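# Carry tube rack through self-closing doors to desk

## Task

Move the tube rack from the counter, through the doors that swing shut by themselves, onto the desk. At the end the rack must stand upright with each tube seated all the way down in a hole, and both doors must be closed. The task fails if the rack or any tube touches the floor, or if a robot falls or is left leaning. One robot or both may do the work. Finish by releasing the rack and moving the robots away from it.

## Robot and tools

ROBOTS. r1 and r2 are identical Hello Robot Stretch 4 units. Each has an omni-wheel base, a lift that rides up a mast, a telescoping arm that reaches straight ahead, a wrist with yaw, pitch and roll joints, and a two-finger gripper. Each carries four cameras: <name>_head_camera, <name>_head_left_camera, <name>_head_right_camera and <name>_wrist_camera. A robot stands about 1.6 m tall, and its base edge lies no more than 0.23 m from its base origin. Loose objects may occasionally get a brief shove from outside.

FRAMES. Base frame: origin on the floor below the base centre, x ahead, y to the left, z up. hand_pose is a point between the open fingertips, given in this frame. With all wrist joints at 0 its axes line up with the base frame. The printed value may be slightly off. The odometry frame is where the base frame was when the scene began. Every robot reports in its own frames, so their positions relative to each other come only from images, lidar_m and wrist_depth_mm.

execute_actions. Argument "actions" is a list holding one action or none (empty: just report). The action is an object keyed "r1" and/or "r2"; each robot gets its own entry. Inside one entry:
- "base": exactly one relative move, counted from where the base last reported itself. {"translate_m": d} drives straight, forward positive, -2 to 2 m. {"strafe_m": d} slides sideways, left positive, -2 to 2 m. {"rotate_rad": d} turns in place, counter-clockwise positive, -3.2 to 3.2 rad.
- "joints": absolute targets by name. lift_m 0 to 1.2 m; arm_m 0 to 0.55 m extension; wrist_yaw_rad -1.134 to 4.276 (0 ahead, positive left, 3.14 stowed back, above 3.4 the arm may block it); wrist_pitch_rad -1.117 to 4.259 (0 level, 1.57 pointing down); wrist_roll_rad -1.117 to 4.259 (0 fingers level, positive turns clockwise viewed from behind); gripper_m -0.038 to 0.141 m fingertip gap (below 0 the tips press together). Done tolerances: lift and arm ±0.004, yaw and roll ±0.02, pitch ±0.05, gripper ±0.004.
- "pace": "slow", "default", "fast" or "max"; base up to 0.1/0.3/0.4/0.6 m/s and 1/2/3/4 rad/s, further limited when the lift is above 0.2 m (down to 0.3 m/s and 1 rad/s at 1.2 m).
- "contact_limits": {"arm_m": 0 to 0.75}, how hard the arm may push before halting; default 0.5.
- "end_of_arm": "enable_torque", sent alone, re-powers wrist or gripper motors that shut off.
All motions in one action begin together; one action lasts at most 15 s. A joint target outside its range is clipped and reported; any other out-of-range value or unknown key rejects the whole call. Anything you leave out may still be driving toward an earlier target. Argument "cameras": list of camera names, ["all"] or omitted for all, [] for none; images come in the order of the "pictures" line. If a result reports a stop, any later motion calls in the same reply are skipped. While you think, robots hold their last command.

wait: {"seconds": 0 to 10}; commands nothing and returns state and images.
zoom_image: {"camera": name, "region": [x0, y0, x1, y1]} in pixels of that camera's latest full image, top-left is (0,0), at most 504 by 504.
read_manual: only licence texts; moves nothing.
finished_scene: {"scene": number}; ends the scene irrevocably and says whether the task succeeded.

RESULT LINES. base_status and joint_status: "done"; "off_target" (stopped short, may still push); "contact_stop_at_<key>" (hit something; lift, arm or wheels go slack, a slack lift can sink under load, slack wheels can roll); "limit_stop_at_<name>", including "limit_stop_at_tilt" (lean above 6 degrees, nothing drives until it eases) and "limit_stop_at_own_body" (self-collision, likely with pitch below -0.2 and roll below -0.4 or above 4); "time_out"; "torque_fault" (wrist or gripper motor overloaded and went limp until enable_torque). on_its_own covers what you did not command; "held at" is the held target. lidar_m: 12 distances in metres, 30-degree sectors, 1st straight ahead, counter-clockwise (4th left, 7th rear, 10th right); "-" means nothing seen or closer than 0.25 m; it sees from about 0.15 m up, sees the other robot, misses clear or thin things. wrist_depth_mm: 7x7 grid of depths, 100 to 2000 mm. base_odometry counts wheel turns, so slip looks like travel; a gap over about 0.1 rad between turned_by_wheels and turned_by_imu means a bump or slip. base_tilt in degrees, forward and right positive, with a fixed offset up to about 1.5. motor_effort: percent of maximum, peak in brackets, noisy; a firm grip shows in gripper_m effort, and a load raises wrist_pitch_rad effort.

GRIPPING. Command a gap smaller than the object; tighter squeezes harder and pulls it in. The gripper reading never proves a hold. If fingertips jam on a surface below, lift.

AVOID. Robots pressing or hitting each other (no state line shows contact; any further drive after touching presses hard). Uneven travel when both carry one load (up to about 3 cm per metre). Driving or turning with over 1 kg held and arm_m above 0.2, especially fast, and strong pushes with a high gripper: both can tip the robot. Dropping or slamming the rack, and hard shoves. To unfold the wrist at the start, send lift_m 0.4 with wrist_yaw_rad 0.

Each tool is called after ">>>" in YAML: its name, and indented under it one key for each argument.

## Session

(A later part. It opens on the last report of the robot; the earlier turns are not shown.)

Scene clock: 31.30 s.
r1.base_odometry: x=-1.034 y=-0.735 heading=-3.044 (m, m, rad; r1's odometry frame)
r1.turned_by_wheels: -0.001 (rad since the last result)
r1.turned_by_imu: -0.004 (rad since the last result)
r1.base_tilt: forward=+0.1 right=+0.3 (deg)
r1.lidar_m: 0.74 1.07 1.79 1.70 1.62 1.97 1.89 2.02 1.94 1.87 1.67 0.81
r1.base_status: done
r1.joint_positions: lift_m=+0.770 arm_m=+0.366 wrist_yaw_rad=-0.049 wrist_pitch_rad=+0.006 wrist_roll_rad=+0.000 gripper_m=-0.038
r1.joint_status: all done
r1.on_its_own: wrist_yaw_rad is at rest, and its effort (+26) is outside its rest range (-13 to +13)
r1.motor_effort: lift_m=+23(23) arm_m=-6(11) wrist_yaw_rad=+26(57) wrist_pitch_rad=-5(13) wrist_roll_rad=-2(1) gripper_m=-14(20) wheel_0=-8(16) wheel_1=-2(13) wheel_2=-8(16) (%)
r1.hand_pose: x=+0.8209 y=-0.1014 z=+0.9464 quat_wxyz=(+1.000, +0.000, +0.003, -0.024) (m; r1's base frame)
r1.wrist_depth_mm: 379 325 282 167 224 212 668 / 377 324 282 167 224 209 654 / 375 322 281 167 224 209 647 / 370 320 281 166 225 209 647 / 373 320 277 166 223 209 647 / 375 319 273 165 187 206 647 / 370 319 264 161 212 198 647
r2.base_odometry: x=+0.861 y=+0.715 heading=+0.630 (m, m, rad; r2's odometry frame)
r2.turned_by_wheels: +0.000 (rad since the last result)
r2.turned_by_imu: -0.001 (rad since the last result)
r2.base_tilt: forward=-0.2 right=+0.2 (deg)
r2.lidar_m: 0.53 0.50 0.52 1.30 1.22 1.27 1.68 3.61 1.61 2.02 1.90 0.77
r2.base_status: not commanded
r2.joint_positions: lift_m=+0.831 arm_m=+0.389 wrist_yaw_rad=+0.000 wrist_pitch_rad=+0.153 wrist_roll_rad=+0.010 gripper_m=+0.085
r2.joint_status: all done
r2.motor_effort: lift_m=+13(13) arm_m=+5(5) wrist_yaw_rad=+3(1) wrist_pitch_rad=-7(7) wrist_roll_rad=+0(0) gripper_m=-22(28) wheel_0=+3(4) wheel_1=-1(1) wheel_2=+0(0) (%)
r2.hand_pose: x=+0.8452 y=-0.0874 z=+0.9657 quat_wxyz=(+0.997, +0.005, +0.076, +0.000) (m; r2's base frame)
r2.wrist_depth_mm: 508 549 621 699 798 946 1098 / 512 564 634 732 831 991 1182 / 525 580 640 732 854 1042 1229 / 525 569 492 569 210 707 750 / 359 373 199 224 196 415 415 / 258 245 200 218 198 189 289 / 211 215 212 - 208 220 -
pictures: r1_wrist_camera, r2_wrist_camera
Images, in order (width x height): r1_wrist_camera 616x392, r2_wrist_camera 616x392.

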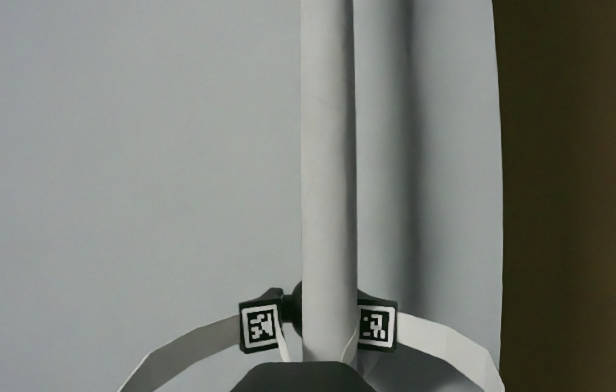

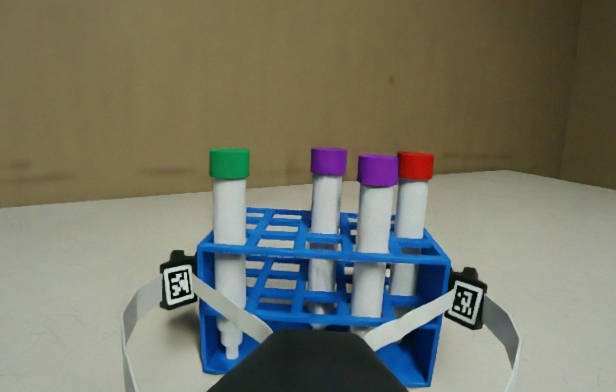

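>>> execute_actions:
  actions:
    - {"r1":{"base":{"strafe_m":0.165},"joints":{"wrist_yaw_rad":-0.22,"arm_m":0.22},"pace":"slow"},"r2":{"joints":{"lift_m":0.88},"base":{"translate_m":-0.3}}}
  cameras: ["r1_wrist_camera","r2_wrist_camera"]

Scene clock: 34.53 s.
r1.base_odometry: x=-1.017 y=-0.899 heading=-3.044 (m, m, rad; r1's odometry frame)
r1.turned_by_wheels: +0.000 (rad since the last result)
r1.turned_by_imu: +0.000 (rad since the last result)
r1.base_tilt: forward=+0.0 right=+0.1 (deg)
r1.lidar_m: 0.59 1.17 1.78 1.73 1.31 1.95 1.88 2.00 2.11 2.03 1.66 0.61
r1.base_status: done
r1.joint_positions: lift_m=+0.770 arm_m=+0.221 wrist_yaw_rad=-0.221 wrist_pitch_rad=+0.006 wrist_roll_rad=+0.000 gripper_m=-0.037
r1.joint_status: all done
r1.motor_effort: lift_m=+23(23) arm_m=-7(11) wrist_yaw_rad=+3(50) wrist_pitch_rad=-6(7) wrist_roll_rad=+0(0) gripper_m=-15(19) wheel_0=-2(9) wheel_1=+1(9) wheel_2=+2(13) (%)
r1.hand_pose: x=+0.6545 y=-0.1485 z=+0.9463 quat_wxyz=(+0.994, +0.000, +0.003, -0.110) (m; r1's base frame)
r1.wrist_depth_mm: 433 355 293 172 222 209 976 / 433 353 291 171 221 207 946 / 433 349 291 170 222 206 976 / 427 345 290 171 220 206 960 / 427 345 290 170 220 206 960 / 427 347 276 170 211 204 946 / 424 319 277 155 206 197 960
r2.base_odometry: x=+0.618 y=+0.538 heading=+0.630 (m, m, rad; r2's odometry frame)
r2.turned_by_wheels: +0.000 (rad since the last result)
r2.turned_by_imu: +0.000 (rad since the last result)
r2.base_tilt: forward=-0.1 right=+0.2 (deg)
r2.lidar_m: 0.80 0.74 1.41 1.11 1.05 1.10 1.46 3.35 1.34 1.72 2.06 1.16
r2.base_status: done
r2.joint_positions: lift_m=+0.880 arm_m=+0.389 wrist_yaw_rad=+0.000 wrist_pitch_rad=+0.153 wrist_roll_rad=+0.010 gripper_m=+0.085
r2.joint_status: all done
r2.motor_effort: lift_m=+22(25) arm_m=+4(5) wrist_yaw_rad=+0(0) wrist_pitch_rad=-8(8) wrist_roll_rad=+1(0) gripper_m=-23(26) wheel_0=-2(7) wheel_1=-1(5) wheel_2=+0(10) (%)
r2.hand_pose: x=+0.8452 y=-0.0874 z=+1.0138 quat_wxyz=(+0.997, +0.005, +0.077, +0.000) (m; r2's base frame)
r2.wrist_depth_mm: 691 768 854 976 1118 1308 1464 / 715 788 878 1025 1138 1336 1430 / 741 809 891 1008 1138 1430 1464 / 723 788 661 768 211 946 991 / 477 496 198 224 196 580 668 / 343 324 200 217 197 188 741 / 279 300 231 - 208 621 809
pictures: r1_wrist_camera, r2_wrist_camera
Images, in order (width x height): r1_wrist_camera 616x392, r2_wrist_camera 616x392.

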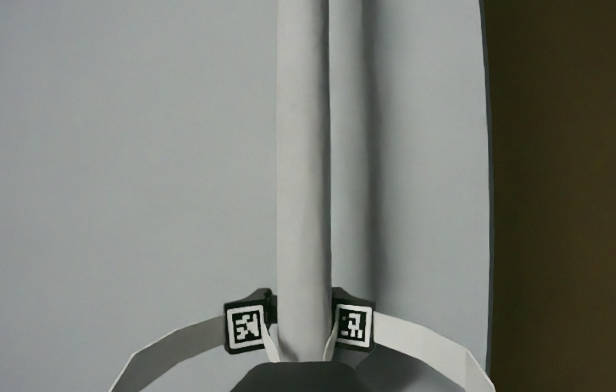

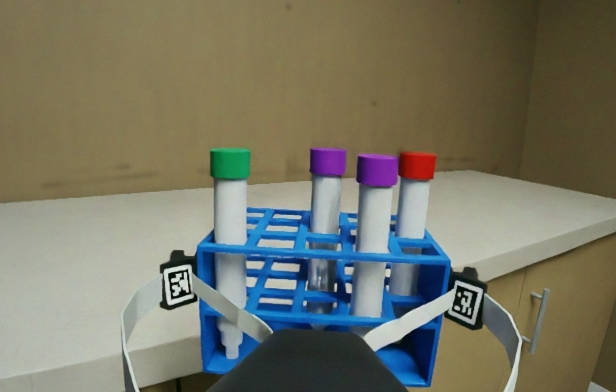

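>>> execute_actions:
  actions:
    - {"r1":{"base":{"strafe_m":0.22},"joints":{"wrist_yaw_rad":-0.38,"arm_m":0.122},"pace":"slow"},"r2":{"joints":{"arm_m":0.0},"base":{"translate_m":-0.5}}}
  cameras: ["r1_wrist_camera","r2_wrist_camera"]

Scene clock: 39.37 s.
torque_fault: r1.wrist_yaw_rad switched itself off since the last result.
r1.base_odometry: x=-0.996 y=-1.118 heading=-3.044 (m, m, rad; r1's odometry frame)
r1.turned_by_wheels: +0.000 (rad since the last result)
r1.turned_by_imu: -0.001 (rad since the last result)
r1.base_tilt: forward=+0.1 right=+0.3 (deg)
r1.lidar_m: 0.61 1.27 1.82 1.81 1.16 1.06 1.87 2.02 2.33 2.25 1.66 0.48
r1.base_status: done
r1.joint_positions: lift_m=+0.770 arm_m=+0.123 wrist_yaw_rad=-0.391 wrist_pitch_rad=+0.006 wrist_roll_rad=+0.000 gripper_m=-0.037
r1.joint_status: wrist_yaw_rad torque_fault (moved -0.170 of -0.159); the others done
r1.on_its_own: wrist_yaw_rad is off since a torque_fault, until you send "end_of_arm": "enable_torque"
r1.motor_effort: lift_m=+23(23) arm_m=-7(18) wrist_yaw_rad=+0(97) wrist_pitch_rad=-7(8) wrist_roll_rad=+0(2) gripper_m=-19(22) wheel_0=-3(13) wheel_1=+2(9) wheel_2=+0(24) (%)
r1.hand_pose: x=+0.5276 y=-0.1907 z=+0.9462 quat_wxyz=(+0.981, +0.001, +0.003, -0.194) (m; r1's base frame)
r1.wrist_depth_mm: 530 402 312 173 220 202 1430 / 535 397 310 173 220 198 1430 / 530 394 310 171 220 198 1397 / 521 392 307 172 219 199 1366 / 530 387 306 171 219 197 1366 / 521 389 290 170 208 196 1366 / 517 375 289 153 200 187 1336
r2.base_odometry: x=+0.214 y=+0.244 heading=+0.630 (m, m, rad; r2's odometry frame)
r2.turned_by_wheels: +0.000 (rad since the last result)
r2.turned_by_imu: +0.001 (rad since the last result)
r2.base_tilt: forward=-0.1 right=+0.2 (deg)
r2.lidar_m: 0.41 1.19 1.22 0.85 0.79 0.81 1.10 2.71 2.99 1.06 2.10 1.79
r2.base_status: done
r2.joint_positions: lift_m=+0.880 arm_m=+0.002 wrist_yaw_rad=+0.000 wrist_pitch_rad=+0.153 wrist_roll_rad=+0.010 gripper_m=+0.085
r2.joint_status: all done
joint sent to its limit — the command would take r2.arm_m past its lower limit, so that joint was sent only as far as its limit.
r2.motor_effort: lift_m=+22(23) arm_m=-5(5) wrist_yaw_rad=+0(0) wrist_pitch_rad=-9(11) wrist_roll_rad=+0(1) gripper_m=-24(23) wheel_0=-1(6) wheel_1=+0(6) wheel_2=-2(7) (%)
r2.hand_pose: x=+0.4578 y=-0.0875 z=+1.0137 quat_wxyz=(+0.997, +0.005, +0.077, +0.000) (m; r2's base frame)
r2.wrist_depth_mm: 1229 1366 1576 1756 - - 1808 / 1281 1397 1618 1808 - - 1808 / 1366 1464 1618 1808 - - 1808 / 1336 991 1025 1160 209 1756 1921 / 1366 1008 200 224 195 1808 1921 / 1430 976 200 217 197 188 1921 / 1464 1078 232 - 208 1661 1708
pictures: r1_wrist_camera, r2_wrist_camera
Images, in order (width x height): r1_wrist_camera 616x392, r2_wrist_camera 616x392.

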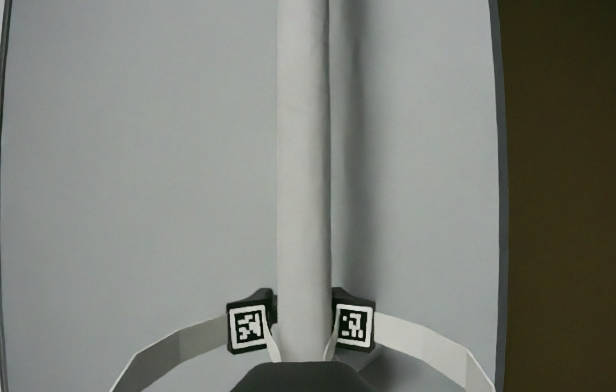

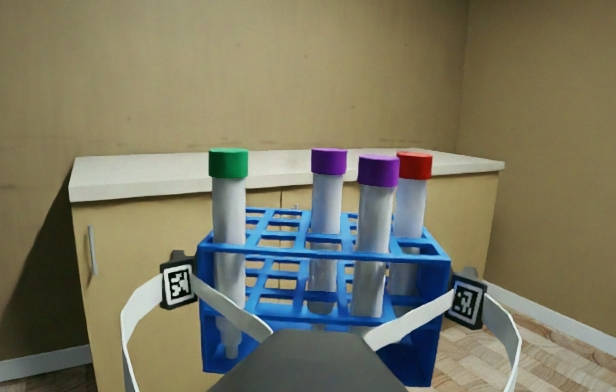

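>>> execute_actions:
  actions:
    - {"r1":{"base":{"strafe_m":0.2},"pace":"slow"},"r2":{"base":{"rotate_rad":-0.8},"pace":"slow"}}
  cameras: ["r1_wrist_camera","r1_head_right_camera","r2_head_camera","r2_head_right_camera"]

Scene clock: 42.87 s.
r1.base_odometry: x=-0.976 y=-1.317 heading=-3.044 (m, m, rad; r1's odometry frame)
r1.turned_by_wheels: +0.000 (rad since the last result)
r1.turned_by_imu: -0.001 (rad since the last result)
r1.base_tilt: forward=+0.1 right=+0.1 (deg)
r1.lidar_m: 0.71 1.27 1.69 1.61 1.73 0.70 1.14 2.01 2.57 2.45 1.72 0.43
r1.base_status: done
r1.joint_positions: lift_m=+0.770 arm_m=+0.123 wrist_yaw_rad=-0.677 wrist_pitch_rad=+0.006 wrist_roll_rad=+0.000 gripper_m=-0.037
r1.joint_status: not commanded
r1.on_its_own: wrist_yaw_rad is off since a torque_fault, until you send "end_of_arm": "enable_torque" (your -0.380 is given up)
r1.motor_effort: lift_m=+23(23) arm_m=-7(8) wrist_yaw_rad=+0(1) wrist_pitch_rad=-7(8) wrist_roll_rad=+0(0) gripper_m=-15(18) wheel_0=-2(7) wheel_1=+2(6) wheel_2=+0(0) (%)
r1.hand_pose: x=+0.4642 y=-0.2489 z=+0.9462 quat_wxyz=(+0.943, +0.001, +0.003, -0.332) (m; r1's base frame)
r1.wrist_depth_mm: 442 357 296 173 221 208 - / 439 355 296 172 222 208 - / 439 351 293 172 221 207 - / 433 351 291 170 221 206 - / 436 347 291 171 220 207 - / 430 349 278 170 212 205 - / 424 342 277 153 205 197 -
r2.base_odometry: x=+0.214 y=+0.244 heading=-0.170 (m, m, rad; r2's odometry frame)
r2.turned_by_wheels: -0.800 (rad since the last result)
r2.turned_by_imu: -0.806 (rad since the last result)
r2.base_tilt: forward=-0.1 right=+0.2 (deg)
r2.lidar_m: 0.42 1.44 1.18 1.78 0.97 0.81 0.79 0.89 1.43 2.94 2.84 0.98
r2.base_status: done
r2.joint_positions: lift_m=+0.880 arm_m=+0.002 wrist_yaw_rad=+0.000 wrist_pitch_rad=+0.153 wrist_roll_rad=+0.010 gripper_m=+0.085
r2.joint_status: not commanded
r2.motor_effort: lift_m=+22(22) arm_m=-5(5) wrist_yaw_rad=+2(1) wrist_pitch_rad=-9(9) wrist_roll_rad=+0(0) gripper_m=-26(27) wheel_0=+3(7) wheel_1=+1(4) wheel_2=+2(6) (%)
r2.hand_pose: x=+0.4579 y=-0.0874 z=+1.0137 quat_wxyz=(+0.997, +0.005, +0.077, +0.000) (m; r2's base frame)
r2.wrist_depth_mm: 1921 - - - 1863 1756 1336 / 1921 - - - 1921 1808 1308 / 1808 - - - - 1808 1182 / 1336 1808 - - 206 1808 1229 / 1397 1808 199 223 195 1661 1336 / 1366 1661 200 216 196 188 1336 / 1464 1618 231 - 208 1661 1336
pictures: r1_head_right_camera, r1_wrist_camera, r2_head_camera, r2_head_right_camera
Images, in order (width x height): r1_head_right_camera 420x672, r1_wrist_camera 616x392, r2_head_camera 420x560, r2_head_right_camera 420x672.

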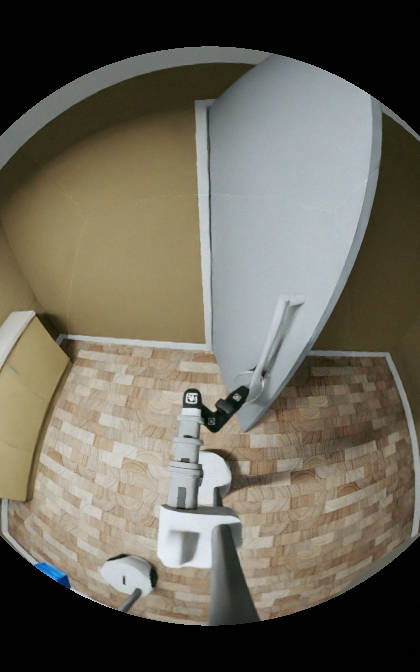

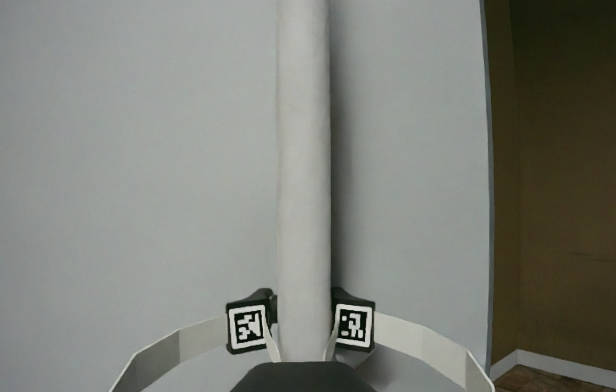

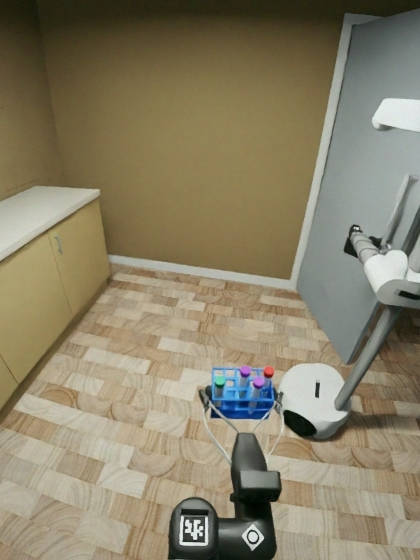

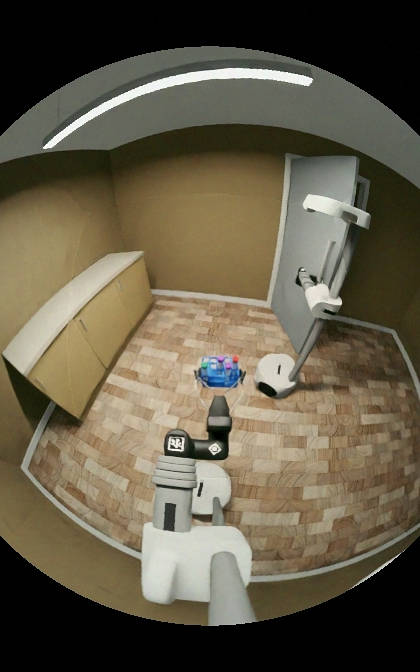

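>>> execute_actions:
  actions:
    - {"r1":{"base":{"strafe_m":0.15},"pace":"slow"},"r2":{"base":{"strafe_m":-1.45},"pace":"fast"}}
  cameras: ["r1_head_right_camera","r2_head_camera","r2_head_left_camera","r2_wrist_camera"]

Scene clock: 48.37 s.
r1.base_odometry: x=-0.962 y=-1.466 heading=-3.044 (m, m, rad; r1's odometry frame)
r1.turned_by_wheels: +0.000 (rad since the last result)
r1.turned_by_imu: -0.002 (rad since the last result)
r1.base_tilt: forward=+0.0 right=+0.1 (deg)
r1.lidar_m: 0.86 1.29 1.52 1.45 1.53 1.94 1.85 1.27 1.08 2.61 1.72 0.43
r1.base_status: done
r1.joint_positions: lift_m=+0.770 arm_m=+0.123 wrist_yaw_rad=-0.785 wrist_pitch_rad=+0.006 wrist_roll_rad=+0.000 gripper_m=-0.037
r1.joint_status: not commanded
r1.on_its_own: wrist_yaw_rad is off since a torque_fault, until you send "end_of_arm": "enable_torque" (your -0.380 is given up)
r1.motor_effort: lift_m=+23(23) arm_m=-6(7) wrist_yaw_rad=+1(1) wrist_pitch_rad=-7(7) wrist_roll_rad=-1(1) gripper_m=-19(21) wheel_0=-2(9) wheel_1=+2(8) wheel_2=+0(2) (%)
r1.hand_pose: x=+0.4365 y=-0.2657 z=+0.9462 quat_wxyz=(+0.924, +0.001, +0.003, -0.382) (m; r1's base frame)
r1.wrist_depth_mm: 488 382 304 174 221 203 - / 496 379 303 172 220 204 - / 492 375 303 172 220 200 - / 488 375 300 171 220 200 - / 488 375 301 171 220 200 - / 484 375 286 170 211 199 - / 480 364 285 154 202 193 -
r2.base_odometry: x=-0.031 y=-1.186 heading=-0.170 (m, m, rad; r2's odometry frame)
r2.turned_by_wheels: +0.000 (rad since the last result)
r2.turned_by_imu: +0.002 (rad since the last result)
r2.base_tilt: forward=-0.1 right=+0.2 (deg)
r2.lidar_m: 0.42 1.16 1.17 2.47 1.30 1.09 1.07 1.19 1.54 1.48 1.69 2.07
r2.base_status: done
r2.joint_positions: lift_m=+0.880 arm_m=+0.002 wrist_yaw_rad=+0.000 wrist_pitch_rad=+0.153 wrist_roll_rad=+0.010 gripper_m=+0.085
r2.joint_status: not commanded
r2.motor_effort: lift_m=+22(22) arm_m=-5(5) wrist_yaw_rad=+3(0) wrist_pitch_rad=-8(9) wrist_roll_rad=+0(0) gripper_m=-25(26) wheel_0=-2(9) wheel_1=+0(10) wheel_2=+1(0) (%)
r2.hand_pose: x=+0.4579 y=-0.0874 z=+1.0137 quat_wxyz=(+0.997, +0.005, +0.077, +0.000) (m; r2's base frame)
r2.wrist_depth_mm: - 1138 - - 1618 1537 1464 / - 1182 - - 1661 1537 1499 / - 1182 - - 1756 1618 1576 / - 1308 1708 - 210 1661 1576 / - 1336 198 224 196 1708 1618 / 1983 1229 200 217 198 188 1708 / 1537 1464 233 - 208 1618 1661
pictures: r1_head_right_camera, r2_head_camera, r2_head_left_camera, r2_wrist_camera
Images, in order (width x height): r1_head_right_camera 420x672, r2_head_camera 420x560, r2_head_left_camera 420x672, r2_wrist_camera 616x392.

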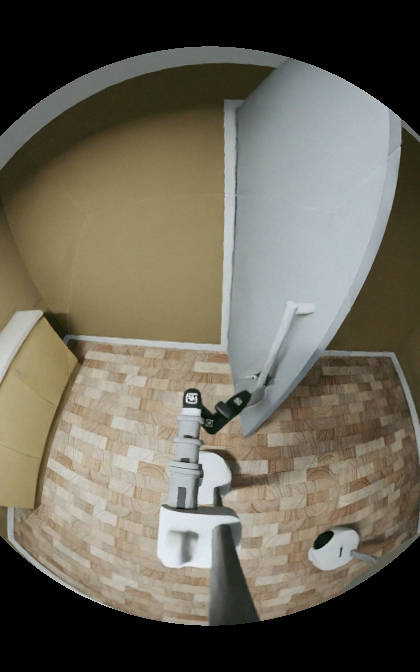

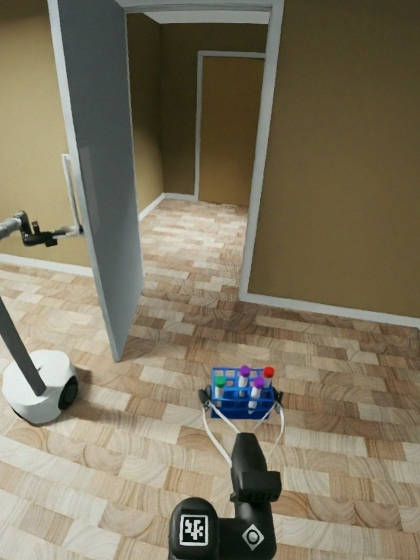

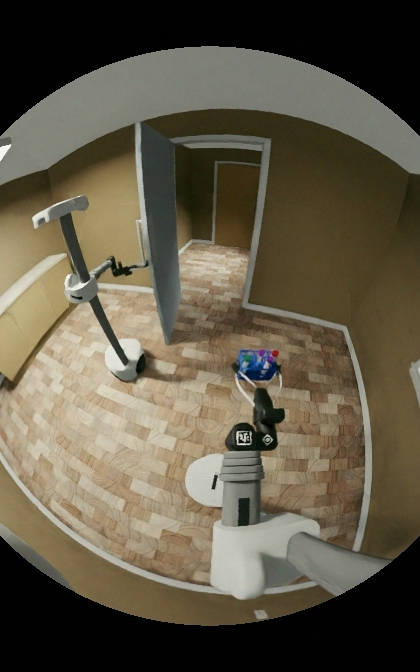

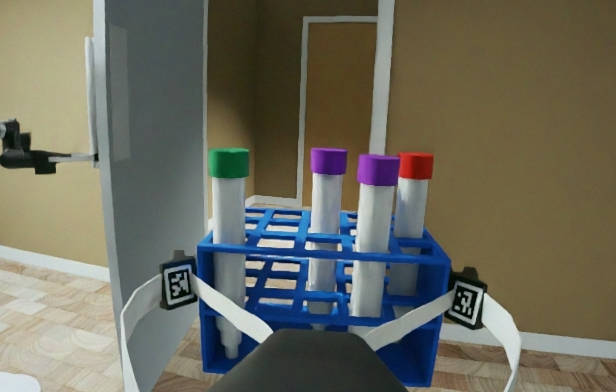

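>>> execute_actions:
  actions:
    - {"r1":{"end_of_arm":"enable_torque"},"r2":{"base":{"rotate_rad":0.11}}}
  cameras: ["r2_head_camera"]

Scene clock: 50.37 s.
r1.base_odometry: x=-0.962 y=-1.466 heading=-3.044 (m, m, rad; r1's odometry frame)
r1.turned_by_wheels: +0.000 (rad since the last result)
r1.turned_by_imu: -0.001 (rad since the last result)
r1.base_tilt: forward=+0.0 right=+0.2 (deg)
r1.lidar_m: 0.86 1.28 1.54 1.47 1.55 1.93 1.85 1.26 1.05 2.61 1.71 0.41
r1.base_status: not commanded
r1.joint_positions: lift_m=+0.770 arm_m=+0.123 wrist_yaw_rad=-0.785 wrist_pitch_rad=+0.006 wrist_roll_rad=+0.000 gripper_m=-0.037
r1.joint_status: not commanded
r1.end_of_arm: enable_torque: each motor that was off is on again
r1.on_its_own: wrist_yaw_rad is held at -0.785, not at your -0.380, since a torque_fault
r1.motor_effort: lift_m=+23(23) arm_m=-7(7) wrist_yaw_rad=+0(0) wrist_pitch_rad=-6(7) wrist_roll_rad=-1(1) gripper_m=-18(17) wheel_0=-2(2) wheel_1=+2(2) wheel_2=+0(0) (%)
r1.hand_pose: x=+0.4365 y=-0.2657 z=+0.9462 quat_wxyz=(+0.924, +0.001, +0.003, -0.382) (m; r1's base frame)
r1.wrist_depth_mm: 492 384 306 173 220 204 - / 496 379 304 173 220 204 - / 492 375 301 172 220 201 - / 484 375 301 170 220 200 - / 484 373 301 171 220 200 - / 492 373 286 171 211 198 - / 480 362 283 154 202 193 -
r2.base_odometry: x=-0.031 y=-1.186 heading=-0.060 (m, m, rad; r2's odometry frame)
r2.turned_by_wheels: +0.110 (rad since the last result)
r2.turned_by_imu: +0.111 (rad since the last result)
r2.base_tilt: forward=-0.1 right=+0.2 (deg)
r2.lidar_m: 0.42 1.16 2.60 2.04 1.23 1.07 1.08 1.29 1.49 1.49 1.83 2.04
r2.base_status: done
r2.joint_positions: lift_m=+0.880 arm_m=+0.002 wrist_yaw_rad=+0.000 wrist_pitch_rad=+0.153 wrist_roll_rad=+0.010 gripper_m=+0.085
r2.joint_status: not commanded
r2.motor_effort: lift_m=+22(22) arm_m=-5(5) wrist_yaw_rad=+1(1) wrist_pitch_rad=-9(9) wrist_roll_rad=+0(0) gripper_m=-25(26) wheel_0=+0(3) wheel_1=+1(5) wheel_2=+0(2) (%)
r2.hand_pose: x=+0.4579 y=-0.0874 z=+1.0137 quat_wxyz=(+0.997, +0.005, +0.077, +0.000) (m; r2's base frame)
r2.wrist_depth_mm: - - 1464 - - 1499 1464 / - - 1499 - - 1576 1499 / 1160 1182 1430 - - 1537 1499 / - - 1281 - 208 1661 1499 / - - 199 224 196 1618 1576 / 1983 1808 200 216 197 187 1618 / 1576 1576 230 - 208 1661 1618
pictures: r2_head_camera
Images, in order (width x height): r2_head_camera 420x560.

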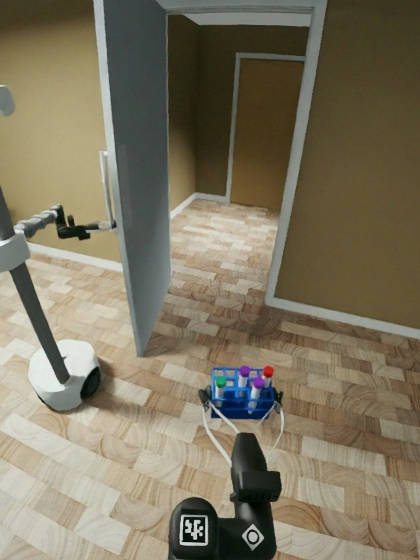

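>>> execute_actions:
  actions:
    - {"r2":{"base":{"translate_m":1.72},"pace":"fast"}}
  cameras: ["r2_head_camera","r2_head_left_camera","r2_head_right_camera","r1_head_right_camera"]

Scene clock: 56.53 s.
r1.base_odometry: x=-0.962 y=-1.466 heading=-3.044 (m, m, rad; r1's odometry frame)
r1.turned_by_wheels: +0.000 (rad since the last result)
r1.turned_by_imu: -0.002 (rad since the last result)
r1.base_tilt: forward=+0.2 right=+0.3 (deg)
r1.lidar_m: 0.86 1.29 1.51 1.45 1.57 1.95 1.86 1.97 2.71 2.61 0.88 0.42
r1.base_status: not commanded
r1.joint_positions: lift_m=+0.770 arm_m=+0.123 wrist_yaw_rad=-0.785 wrist_pitch_rad=+0.006 wrist_roll_rad=+0.000 gripper_m=-0.037
r1.joint_status: not commanded
r1.on_its_own: wrist_yaw_rad is held at -0.785, not at your -0.380, since a torque_fault
r1.motor_effort: lift_m=+24(23) arm_m=-7(7) wrist_yaw_rad=+0(0) wrist_pitch_rad=-7(7) wrist_roll_rad=+0(1) gripper_m=-17(15) wheel_0=-2(2) wheel_1=+2(2) wheel_2=+0(0) (%)
r1.hand_pose: x=+0.4365 y=-0.2657 z=+0.9462 quat_wxyz=(+0.924, +0.001, +0.003, -0.382) (m; r1's base frame)
r1.wrist_depth_mm: 492 382 306 173 220 204 - / 492 379 304 172 220 204 - / 488 377 301 171 220 201 - / 488 375 301 171 220 200 - / 484 373 298 171 219 199 - / 488 373 285 170 209 199 - / 480 364 285 154 201 194 -
r2.base_odometry: x=+1.686 y=-1.288 heading=-0.060 (m, m, rad; r2's odometry frame)
r2.turned_by_wheels: +0.000 (rad since the last result)
r2.turned_by_imu: -0.007 (rad since the last result)
r2.base_tilt: forward=-0.1 right=+0.2 (deg)
r2.lidar_m: 0.42 0.46 0.34 0.32 0.37 0.90 2.75 2.29 2.04 0.79 0.58 2.18
r2.base_status: done
r2.joint_positions: lift_m=+0.880 arm_m=+0.002 wrist_yaw_rad=+0.000 wrist_pitch_rad=+0.153 wrist_roll_rad=+0.010 gripper_m=+0.085
r2.joint_status: not commanded
r2.motor_effort: lift_m=+22(22) arm_m=-5(5) wrist_yaw_rad=+3(1) wrist_pitch_rad=-8(9) wrist_roll_rad=+0(1) gripper_m=-24(24) wheel_0=+1(3) wheel_1=+1(6) wheel_2=+1(8) (%)
r2.hand_pose: x=+0.4578 y=-0.0874 z=+1.0137 quat_wxyz=(+0.997, +0.005, +0.077, +0.000) (m; r2's base frame)
r2.wrist_depth_mm: 1042 1281 1756 - - - - / 1042 1308 1921 - - - - / 1078 1366 1808 - - - - / 1078 1430 1708 - 209 - - / 1118 1430 199 224 196 - - / 1118 1308 200 217 197 188 - / 1138 1430 231 - 208 1618 1756
pictures: r1_head_right_camera, r2_head_camera, r2_head_left_camera, r2_head_right_camera
Images, in order (width x height): r1_head_right_camera 420x672, r2_head_camera 420x560, r2_head_left_camera 420x672, r2_head_right_camera 420x672.

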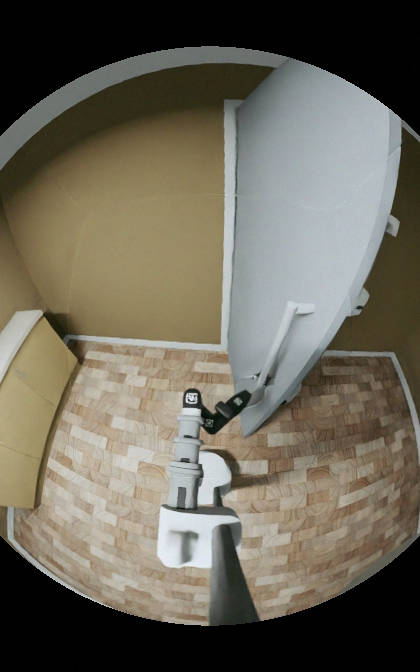

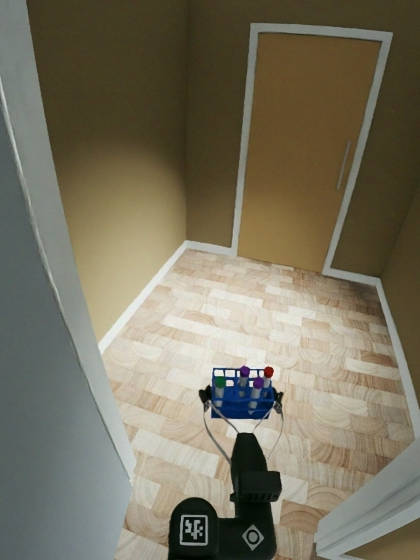

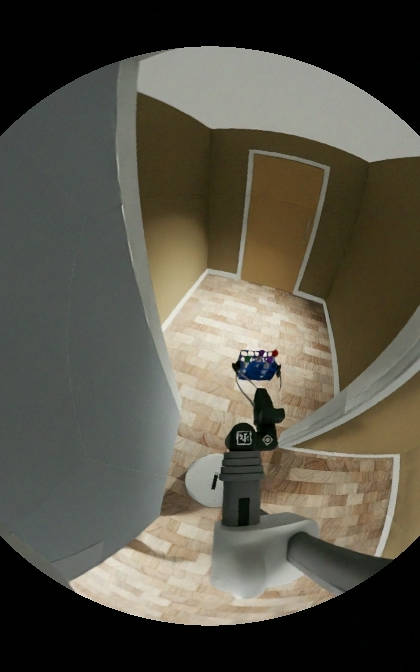

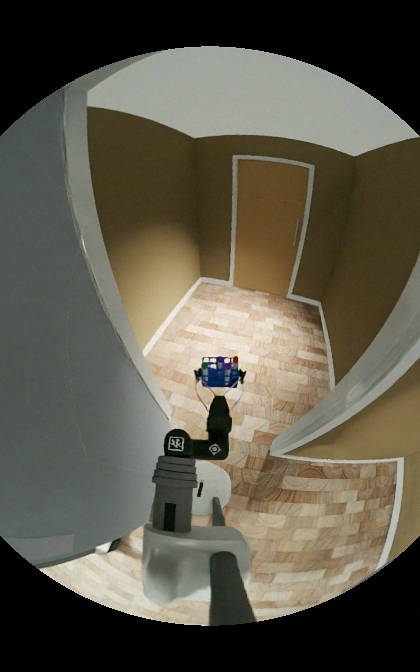

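>>> execute_actions:
  actions:
    - {"r1":{"joints":{"gripper_m":0.07}},"r2":{"base":{"strafe_m":0.085},"pace":"slow"}}
  cameras: ["r1_wrist_camera"]

>>> execute_actions:
  actions:
    - {"r1":{"base":{"strafe_m":0.11},"joints":{"arm_m":0.0},"pace":"slow"}}
  cameras: ["r1_wrist_camera","r1_head_right_camera","r1_head_camera"]

Scene clock: 59.50 s.
r1.base_odometry: x=-0.962 y=-1.466 heading=-3.043 (m, m, rad; r1's odometry frame)
r1.turned_by_wheels: +0.000 (rad since the last result)
r1.turned_by_imu: -0.001 (rad since the last result)
r1.base_tilt: forward=-0.2 right=+0.6 (deg)
r1.lidar_m: 0.88 1.27 1.54 1.46 1.58 1.94 1.87 1.98 2.75 2.62 0.48 0.44
r1.base_status: not commanded
r1.joint_positions: lift_m=+0.770 arm_m=+0.123 wrist_yaw_rad=-0.786 wrist_pitch_rad=+0.003 wrist_roll_rad=+0.000 gripper_m=+0.070
r1.joint_status: all done
r1.on_its_own: wrist_yaw_rad is held at -0.785, not at your -0.380, since a torque_fault
r1.motor_effort: lift_m=+23(23) arm_m=-6(7) wrist_yaw_rad=+6(15) wrist_pitch_rad=+3(7) wrist_roll_rad=+0(1) gripper_m=-2(15) wheel_0=-2(2) wheel_1=+2(2) wheel_2=+1(1) (%)
r1.hand_pose: x=+0.4360 y=-0.2659 z=+0.9473 quat_wxyz=(+0.924, +0.000, +0.001, -0.383) (m; r1's base frame)
r1.wrist_depth_mm: 530 433 353 300 257 244 - / 530 424 349 298 256 240 - / 525 418 347 298 255 239 - / 517 418 347 297 256 239 - / 512 415 343 296 254 237 - / 521 418 210 296 199 237 - / 517 418 338 146 248 227 -
r2.base_odometry: x=+1.691 y=-1.203 heading=-0.060 (m, m, rad; r2's odometry frame)
r2.turned_by_wheels: +0.000 (rad since the last result)
r2.turned_by_imu: -0.001 (rad since the last result)
r2.base_tilt: forward=-0.1 right=+0.2 (deg)
r2.lidar_m: 0.40 0.32 0.25 0.25 0.26 0.36 2.70 2.36 2.12 0.83 0.65 2.36
r2.base_status: done
r2.joint_positions: lift_m=+0.880 arm_m=+0.002 wrist_yaw_rad=+0.000 wrist_pitch_rad=+0.153 wrist_roll_rad=+0.010 gripper_m=+0.085
r2.joint_status: not commanded
r2.motor_effort: lift_m=+22(22) arm_m=-5(5) wrist_yaw_rad=-1(2) wrist_pitch_rad=-9(9) wrist_roll_rad=+1(0) gripper_m=-24(25) wheel_0=-2(6) wheel_1=+0(4) wheel_2=+0(3) (%)
r2.hand_pose: x=+0.4578 y=-0.0874 z=+1.0137 quat_wxyz=(+0.997, +0.005, +0.077, +0.000) (m; r2's base frame)
r2.wrist_depth_mm: 404 1205 1661 - - - - / 413 1205 1661 - - - - / 421 1255 1708 - - - - / 427 1308 1576 - 208 - - / 436 1308 200 224 195 - - / 439 1229 200 216 198 188 - / 445 1336 232 - 208 1661 1756
pictures: r1_wrist_camera
Images, in order (width x height): r1_wrist_camera 616x392.

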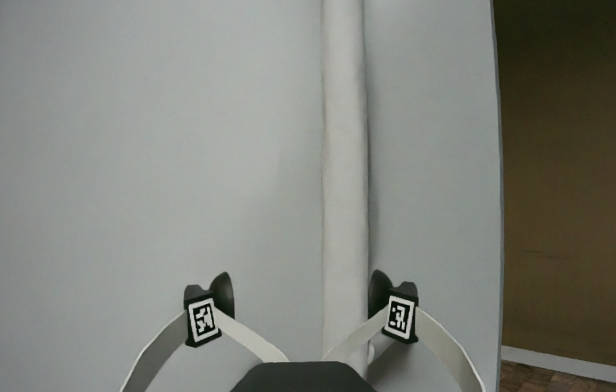

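Scene clock: 62.00 s.
r1.base_odometry: x=-0.951 y=-1.576 heading=-3.043 (m, m, rad; r1's odometry frame)
r1.turned_by_wheels: +0.000 (rad since the last result)
r1.turned_by_imu: +0.000 (rad since the last result)
r1.base_tilt: forward=+0.0 right=+0.3 (deg)
r1.lidar_m: 1.14 1.28 1.41 1.35 1.41 1.91 1.86 1.96 2.79 2.72 0.57 0.66
r1.base_status: done
r1.joint_positions: lift_m=+0.770 arm_m=+0.001 wrist_yaw_rad=-0.785 wrist_pitch_rad=+0.006 wrist_roll_rad=+0.000 gripper_m=+0.070
r1.joint_status: all done
r1.on_its_own: wrist_yaw_rad is held at -0.785, not at your -0.380, since a torque_fault
r1.motor_effort: lift_m=+23(23) arm_m=-7(7) wrist_yaw_rad=+0(8) wrist_pitch_rad=-6(6) wrist_roll_rad=+1(1) gripper_m=-2(4) wheel_0=+0(8) wheel_1=+1(8) wheel_2=+1(1) (%)
r1.hand_pose: x=+0.3145 y=-0.2657 z=+0.9463 quat_wxyz=(+0.924, +0.001, +0.003, -0.382) (m; r1's base frame)
r1.wrist_depth_mm: 831 715 609 530 480 - - / 842 699 603 525 473 - - / 831 691 597 530 477 - - / 809 699 603 530 473 - - / 820 691 597 530 469 - - / 809 683 209 521 200 - - / 809 691 585 143 473 - -
r2.base_odometry: x=+1.691 y=-1.203 heading=-0.060 (m, m, rad; r2's odometry frame)
r2.turned_by_wheels: +0.000 (rad since the last result)
r2.turned_by_imu: +0.000 (rad since the last result)
r2.base_tilt: forward=-0.2 right=+0.2 (deg)
r2.lidar_m: 0.42 0.30 0.25 - 0.25 0.29 2.72 2.37 2.11 0.84 0.68 2.36
r2.base_status: not commanded
r2.joint_positions: lift_m=+0.880 arm_m=+0.002 wrist_yaw_rad=+0.000 wrist_pitch_rad=+0.153 wrist_roll_rad=+0.010 gripper_m=+0.085
r2.joint_status: not commanded
r2.motor_effort: lift_m=+22(22) arm_m=-5(5) wrist_yaw_rad=+0(2) wrist_pitch_rad=-8(9) wrist_roll_rad=+0(0) gripper_m=-24(24) wheel_0=-1(8) wheel_1=+1(6) wheel_2=+0(0) (%)
r2.hand_pose: x=+0.4578 y=-0.0874 z=+1.0137 quat_wxyz=(+0.997, +0.005, +0.077, +0.000) (m; r2's base frame)
r2.wrist_depth_mm: 410 1205 1661 - - - - / 410 1255 1708 - - - - / 424 1229 1708 - - - - / 430 1336 1576 - 209 - - / 436 1308 200 225 195 - - / 436 1229 201 216 198 188 - / 442 1366 232 - 208 1618 1808
pictures: r1_head_camera, r1_head_right_camera, r1_wrist_camera
Images, in order (width x height): r1_head_camera 420x560, r1_head_right_camera 420x672, r1_wrist_camera 616x392.

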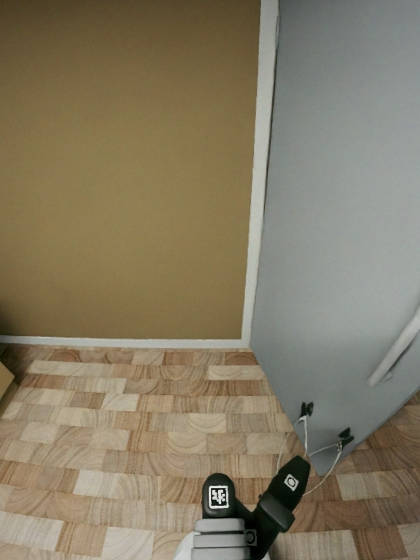

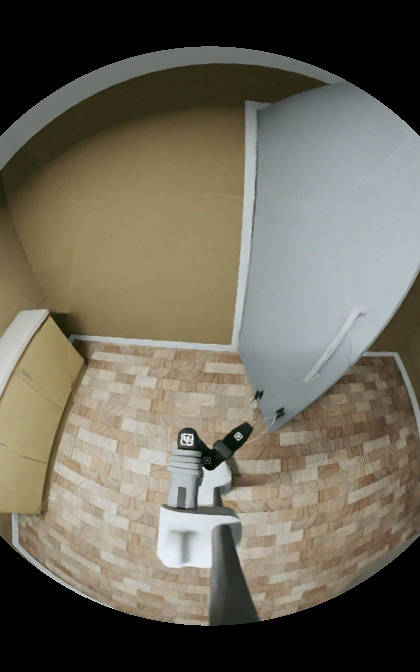

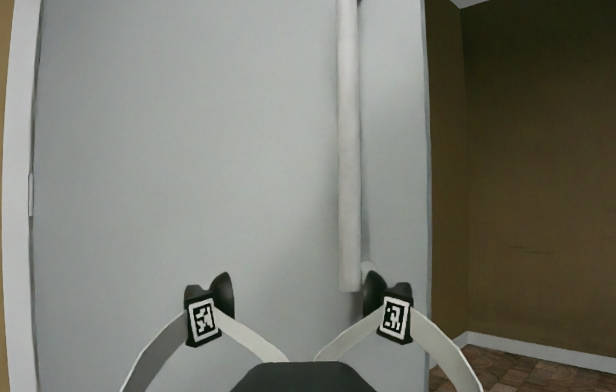

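>>> execute_actions:
  actions:
    - {"r1":{"base":{"strafe_m":-0.83},"joints":{"wrist_yaw_rad":3.05},"pace":"fast"}}
  cameras: ["r1_head_left_camera","r1_head_camera"]

Scene clock: 65.97 s.
r1.base_odometry: x=-1.032 y=-0.750 heading=-3.043 (m, m, rad; r1's odometry frame)
r1.turned_by_wheels: +0.000 (rad since the last result)
r1.turned_by_imu: -0.003 (rad since the last result)
r1.base_tilt: forward=+0.0 right=+0.5 (deg)
r1.lidar_m: 0.58 0.44 1.78 2.19 2.32 1.93 1.88 1.99 1.98 1.88 1.66 1.23
r1.base_status: done
r1.joint_positions: lift_m=+0.770 arm_m=+0.001 wrist_yaw_rad=+3.050 wrist_pitch_rad=+0.006 wrist_roll_rad=+0.000 gripper_m=+0.070
r1.joint_status: all done
r1.motor_effort: lift_m=+23(23) arm_m=-7(7) wrist_yaw_rad=+1(3) wrist_pitch_rad=-6(7) wrist_roll_rad=+0(1) gripper_m=-3(1) wheel_0=-1(10) wheel_1=+1(10) wheel_2=+0(2) (%)
r1.hand_pose: x=-0.1072 y=+0.1135 z=+0.9463 quat_wxyz=(+0.046, -0.003, +0.000, +0.999) (m; r1's base frame)
r1.wrist_depth_mm: - 142 - - - - - / - 141 - - - - - / 108 141 - - - - - / 124 143 - - - - - / 1921 1921 1983 - - - - / 1921 1983 209 - 200 - - / 1983 1983 1983 144 - - -
r2.base_odometry: x=+1.691 y=-1.203 heading=-0.060 (m, m, rad; r2's odometry frame)
r2.turned_by_wheels: +0.000 (rad since the last result)
r2.turned_by_imu: -0.001 (rad since the last result)
r2.base_tilt: forward=-0.1 right=+0.2 (deg)
r2.lidar_m: 0.41 0.30 0.25 - 0.25 0.29 0.59 2.36 2.10 0.82 0.66 2.36
r2.base_status: not commanded
r2.joint_positions: lift_m=+0.880 arm_m=+0.002 wrist_yaw_rad=+0.000 wrist_pitch_rad=+0.153 wrist_roll_rad=+0.010 gripper_m=+0.085
r2.joint_status: not commanded
r2.motor_effort: lift_m=+22(22) arm_m=-4(5) wrist_yaw_rad=+1(1) wrist_pitch_rad=-9(9) wrist_roll_rad=+0(0) gripper_m=-25(24) wheel_0=-1(1) wheel_1=+1(1) wheel_2=-1(0) (%)
r2.hand_pose: x=+0.4578 y=-0.0874 z=+1.0137 quat_wxyz=(+0.997, +0.005, +0.077, +0.000) (m; r2's base frame)
r2.wrist_depth_mm: 410 1205 1661 - - - - / 415 1229 1708 - - - - / 421 1255 1708 - - - - / 424 1281 1537 - 208 - - / 433 1336 199 224 196 - - / 436 1229 200 217 198 188 - / 442 1397 232 - 208 1661 1756
pictures: r1_head_camera, r1_head_left_camera
Images, in order (width x height): r1_head_camera 420x560, r1_head_left_camera 420x672.

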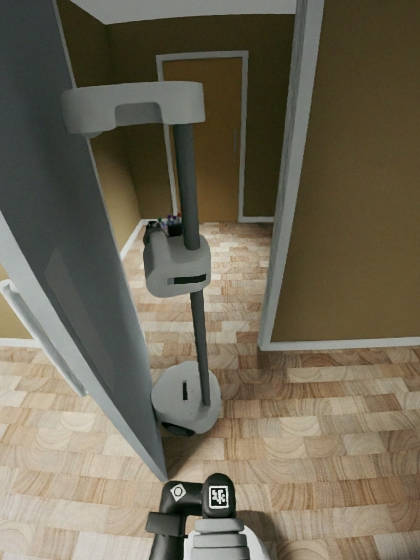

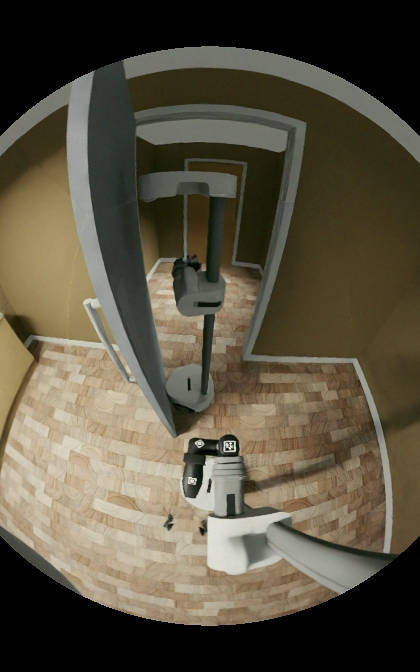

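>>> execute_actions:
  actions:
    - {"r1":{"base":{"translate_m":0.26},"pace":"slow"},"r2":{"base":{"rotate_rad":-0.42},"pace":"slow"}}
  cameras: ["r1_head_left_camera","r2_head_camera","r2_head_right_camera"]

Scene clock: 71.17 s.
r1.base_odometry: x=-1.291 y=-0.775 heading=-3.043 (m, m, rad; r1's odometry frame)
r1.turned_by_wheels: +0.000 (rad since the last result)
r1.turned_by_imu: -0.002 (rad since the last result)
r1.base_tilt: forward=+0.1 right=+0.1 (deg)
r1.lidar_m: 0.32 0.32 0.28 2.19 2.32 2.23 2.14 2.27 1.94 1.92 1.31 0.99
r1.base_status: done
r1.joint_positions: lift_m=+0.770 arm_m=+0.001 wrist_yaw_rad=+3.050 wrist_pitch_rad=+0.006 wrist_roll_rad=+0.000 gripper_m=+0.070
r1.joint_status: not commanded
r1.motor_effort: lift_m=+23(23) arm_m=-6(7) wrist_yaw_rad=+1(1) wrist_pitch_rad=-6(6) wrist_roll_rad=+0(1) gripper_m=+0(0) wheel_0=+2(5) wheel_1=+2(5) wheel_2=+0(5) (%)
r1.hand_pose: x=-0.1072 y=+0.1135 z=+0.9463 quat_wxyz=(+0.046, -0.003, +0.000, +0.999) (m; r1's base frame)
r1.wrist_depth_mm: - 143 - - - - - / - 142 - - - - - / 108 141 - - - - - / 124 143 - - - - - / - - - - - - - / - - 210 - 201 - - / - - - 144 - - -
r2.base_odometry: x=+1.691 y=-1.203 heading=-0.479 (m, m, rad; r2's odometry frame)
r2.turned_by_wheels: -0.420 (rad since the last result)
r2.turned_by_imu: -0.424 (rad since the last result)
r2.base_tilt: forward=-0.1 right=+0.2 (deg)
r2.lidar_m: 0.42 0.63 0.28 0.25 - 0.25 0.31 0.34 0.44 2.13 0.67 0.64
r2.base_status: done
r2.joint_positions: lift_m=+0.880 arm_m=+0.002 wrist_yaw_rad=+0.000 wrist_pitch_rad=+0.153 wrist_roll_rad=+0.010 gripper_m=+0.085
r2.joint_status: not commanded
r2.motor_effort: lift_m=+22(22) arm_m=-5(5) wrist_yaw_rad=-1(1) wrist_pitch_rad=-9(8) wrist_roll_rad=+1(0) gripper_m=-23(22) wheel_0=+1(5) wheel_1=+1(7) wheel_2=+1(6) (%)
r2.hand_pose: x=+0.4578 y=-0.0874 z=+1.0137 quat_wxyz=(+0.997, +0.005, +0.077, +0.000) (m; r2's base frame)
r2.wrist_depth_mm: 1661 - - - - 1708 1281 / 1708 - - - - 1756 1281 / 1708 - - - - 1756 1255 / 1756 - - - 208 1756 1205 / 1808 - 199 225 196 1618 1205 / 1756 1808 200 217 197 188 1229 / 1576 1618 231 - 208 1537 1229
pictures: r1_head_left_camera, r2_head_camera, r2_head_right_camera
Images, in order (width x height): r1_head_left_camera 420x672, r2_head_camera 420x560, r2_head_right_camera 420x672.

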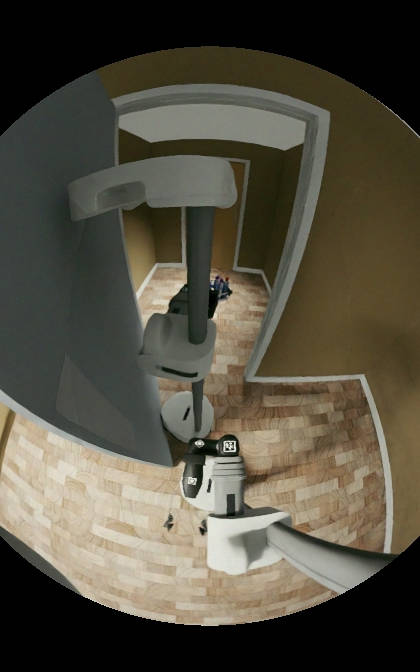

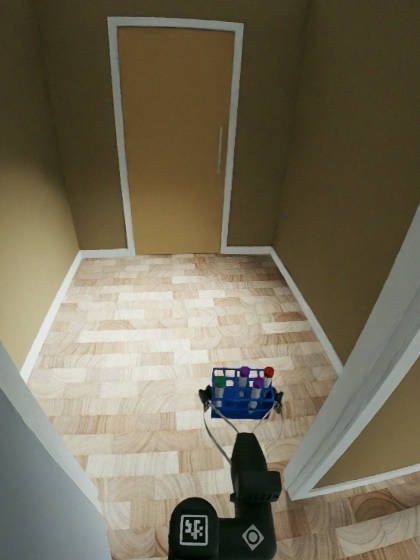

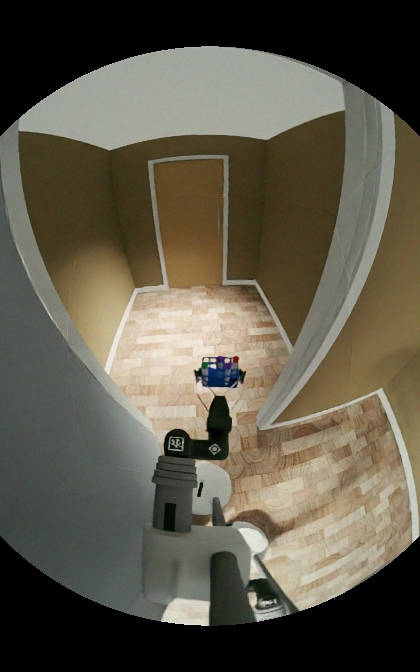

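>>> execute_actions:
  actions:
    - {"r1":{"base":{"translate_m":0.53},"pace":"slow"},"r2":{"base":{"translate_m":1.95},"pace":"fast"}}
  cameras: ["r1_head_left_camera","r1_head_camera","r2_head_camera","r2_head_right_camera"]

Scene clock: 79.07 s.
r1.base_odometry: x=-1.818 y=-0.827 heading=-3.043 (m, m, rad; r1's odometry frame)
r1.turned_by_wheels: +0.000 (rad since the last result)
r1.turned_by_imu: -0.004 (rad since the last result)
r1.base_tilt: forward=+0.2 right=+0.2 (deg)
r1.lidar_m: 1.71 0.82 0.31 0.25 - 0.25 0.29 2.69 2.00 1.55 0.60 0.52
r1.base_status: done
r1.joint_positions: lift_m=+0.770 arm_m=+0.001 wrist_yaw_rad=+3.050 wrist_pitch_rad=+0.006 wrist_roll_rad=+0.000 gripper_m=+0.070
r1.joint_status: not commanded
r1.motor_effort: lift_m=+23(23) arm_m=-6(7) wrist_yaw_rad=+0(2) wrist_pitch_rad=-6(6) wrist_roll_rad=+1(1) gripper_m=-3(0) wheel_0=+0(4) wheel_1=+2(12) wheel_2=-1(7) (%)
r1.hand_pose: x=-0.1072 y=+0.1135 z=+0.9463 quat_wxyz=(+0.046, -0.003, +0.000, +0.999) (m; r1's base frame)
r1.wrist_depth_mm: - 142 - 329 250 200 - / - 142 - 324 251 201 176 / 108 141 389 325 251 202 178 / 124 144 407 325 250 202 178 / - - - 324 249 201 177 / - - 209 324 200 200 176 / - - - 144 238 188 -
r2.base_odometry: x=+3.422 y=-2.102 heading=-0.479 (m, m, rad; r2's odometry frame)
r2.turned_by_wheels: +0.000 (rad since the last result)
r2.turned_by_imu: -0.008 (rad since the last result)
r2.base_tilt: forward=-0.2 right=+0.2 (deg)
r2.lidar_m: 0.41 0.84 1.04 1.21 1.25 1.54 1.62 1.40 0.93 0.85 0.84 0.92
r2.base_status: done
r2.joint_positions: lift_m=+0.880 arm_m=+0.002 wrist_yaw_rad=+0.000 wrist_pitch_rad=+0.153 wrist_roll_rad=+0.010 gripper_m=+0.085
r2.joint_status: not commanded
r2.motor_effort: lift_m=+22(22) arm_m=-4(5) wrist_yaw_rad=+2(1) wrist_pitch_rad=-9(9) wrist_roll_rad=+0(0) gripper_m=-25(24) wheel_0=+0(10) wheel_1=+0(6) wheel_2=+0(12) (%)
r2.hand_pose: x=+0.4578 y=-0.0874 z=+1.0137 quat_wxyz=(+0.997, +0.005, +0.077, +0.000) (m; r2's base frame)
r2.wrist_depth_mm: 549 559 569 574 585 597 609 / 564 574 585 591 603 609 627 / 585 591 597 615 621 640 654 / 609 609 615 627 208 661 676 / 621 634 199 224 196 691 707 / 647 647 201 217 197 187 741 / 661 683 231 - 208 741 759
pictures: r1_head_camera, r1_head_left_camera, r2_head_camera, r2_head_right_camera
Images, in order (width x height): r1_head_camera 420x560, r1_head_left_camera 420x672, r2_head_camera 420x560, r2_head_right_camera 420x672.

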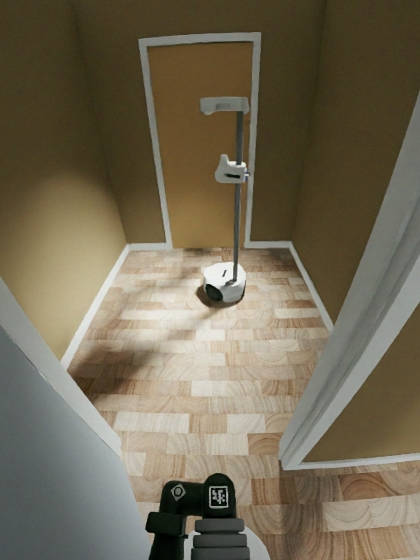

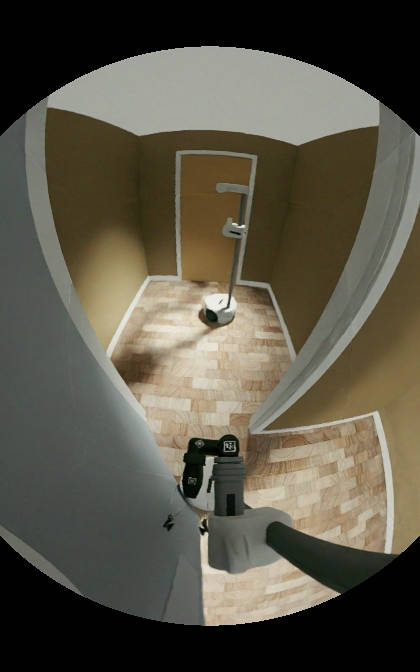

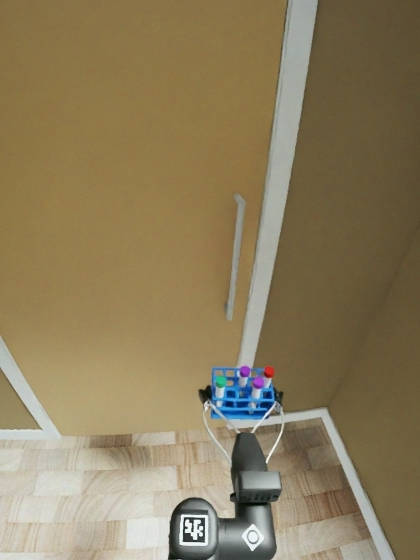

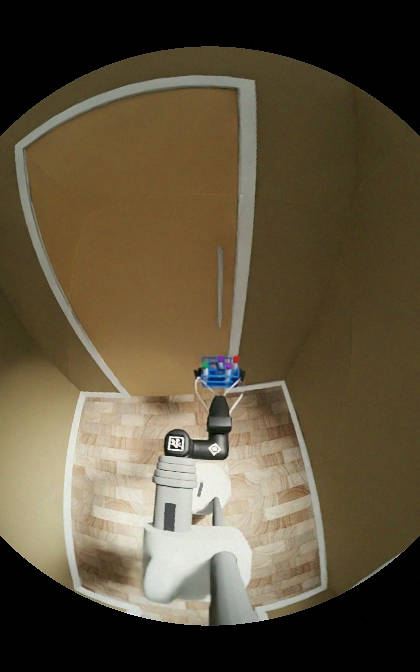

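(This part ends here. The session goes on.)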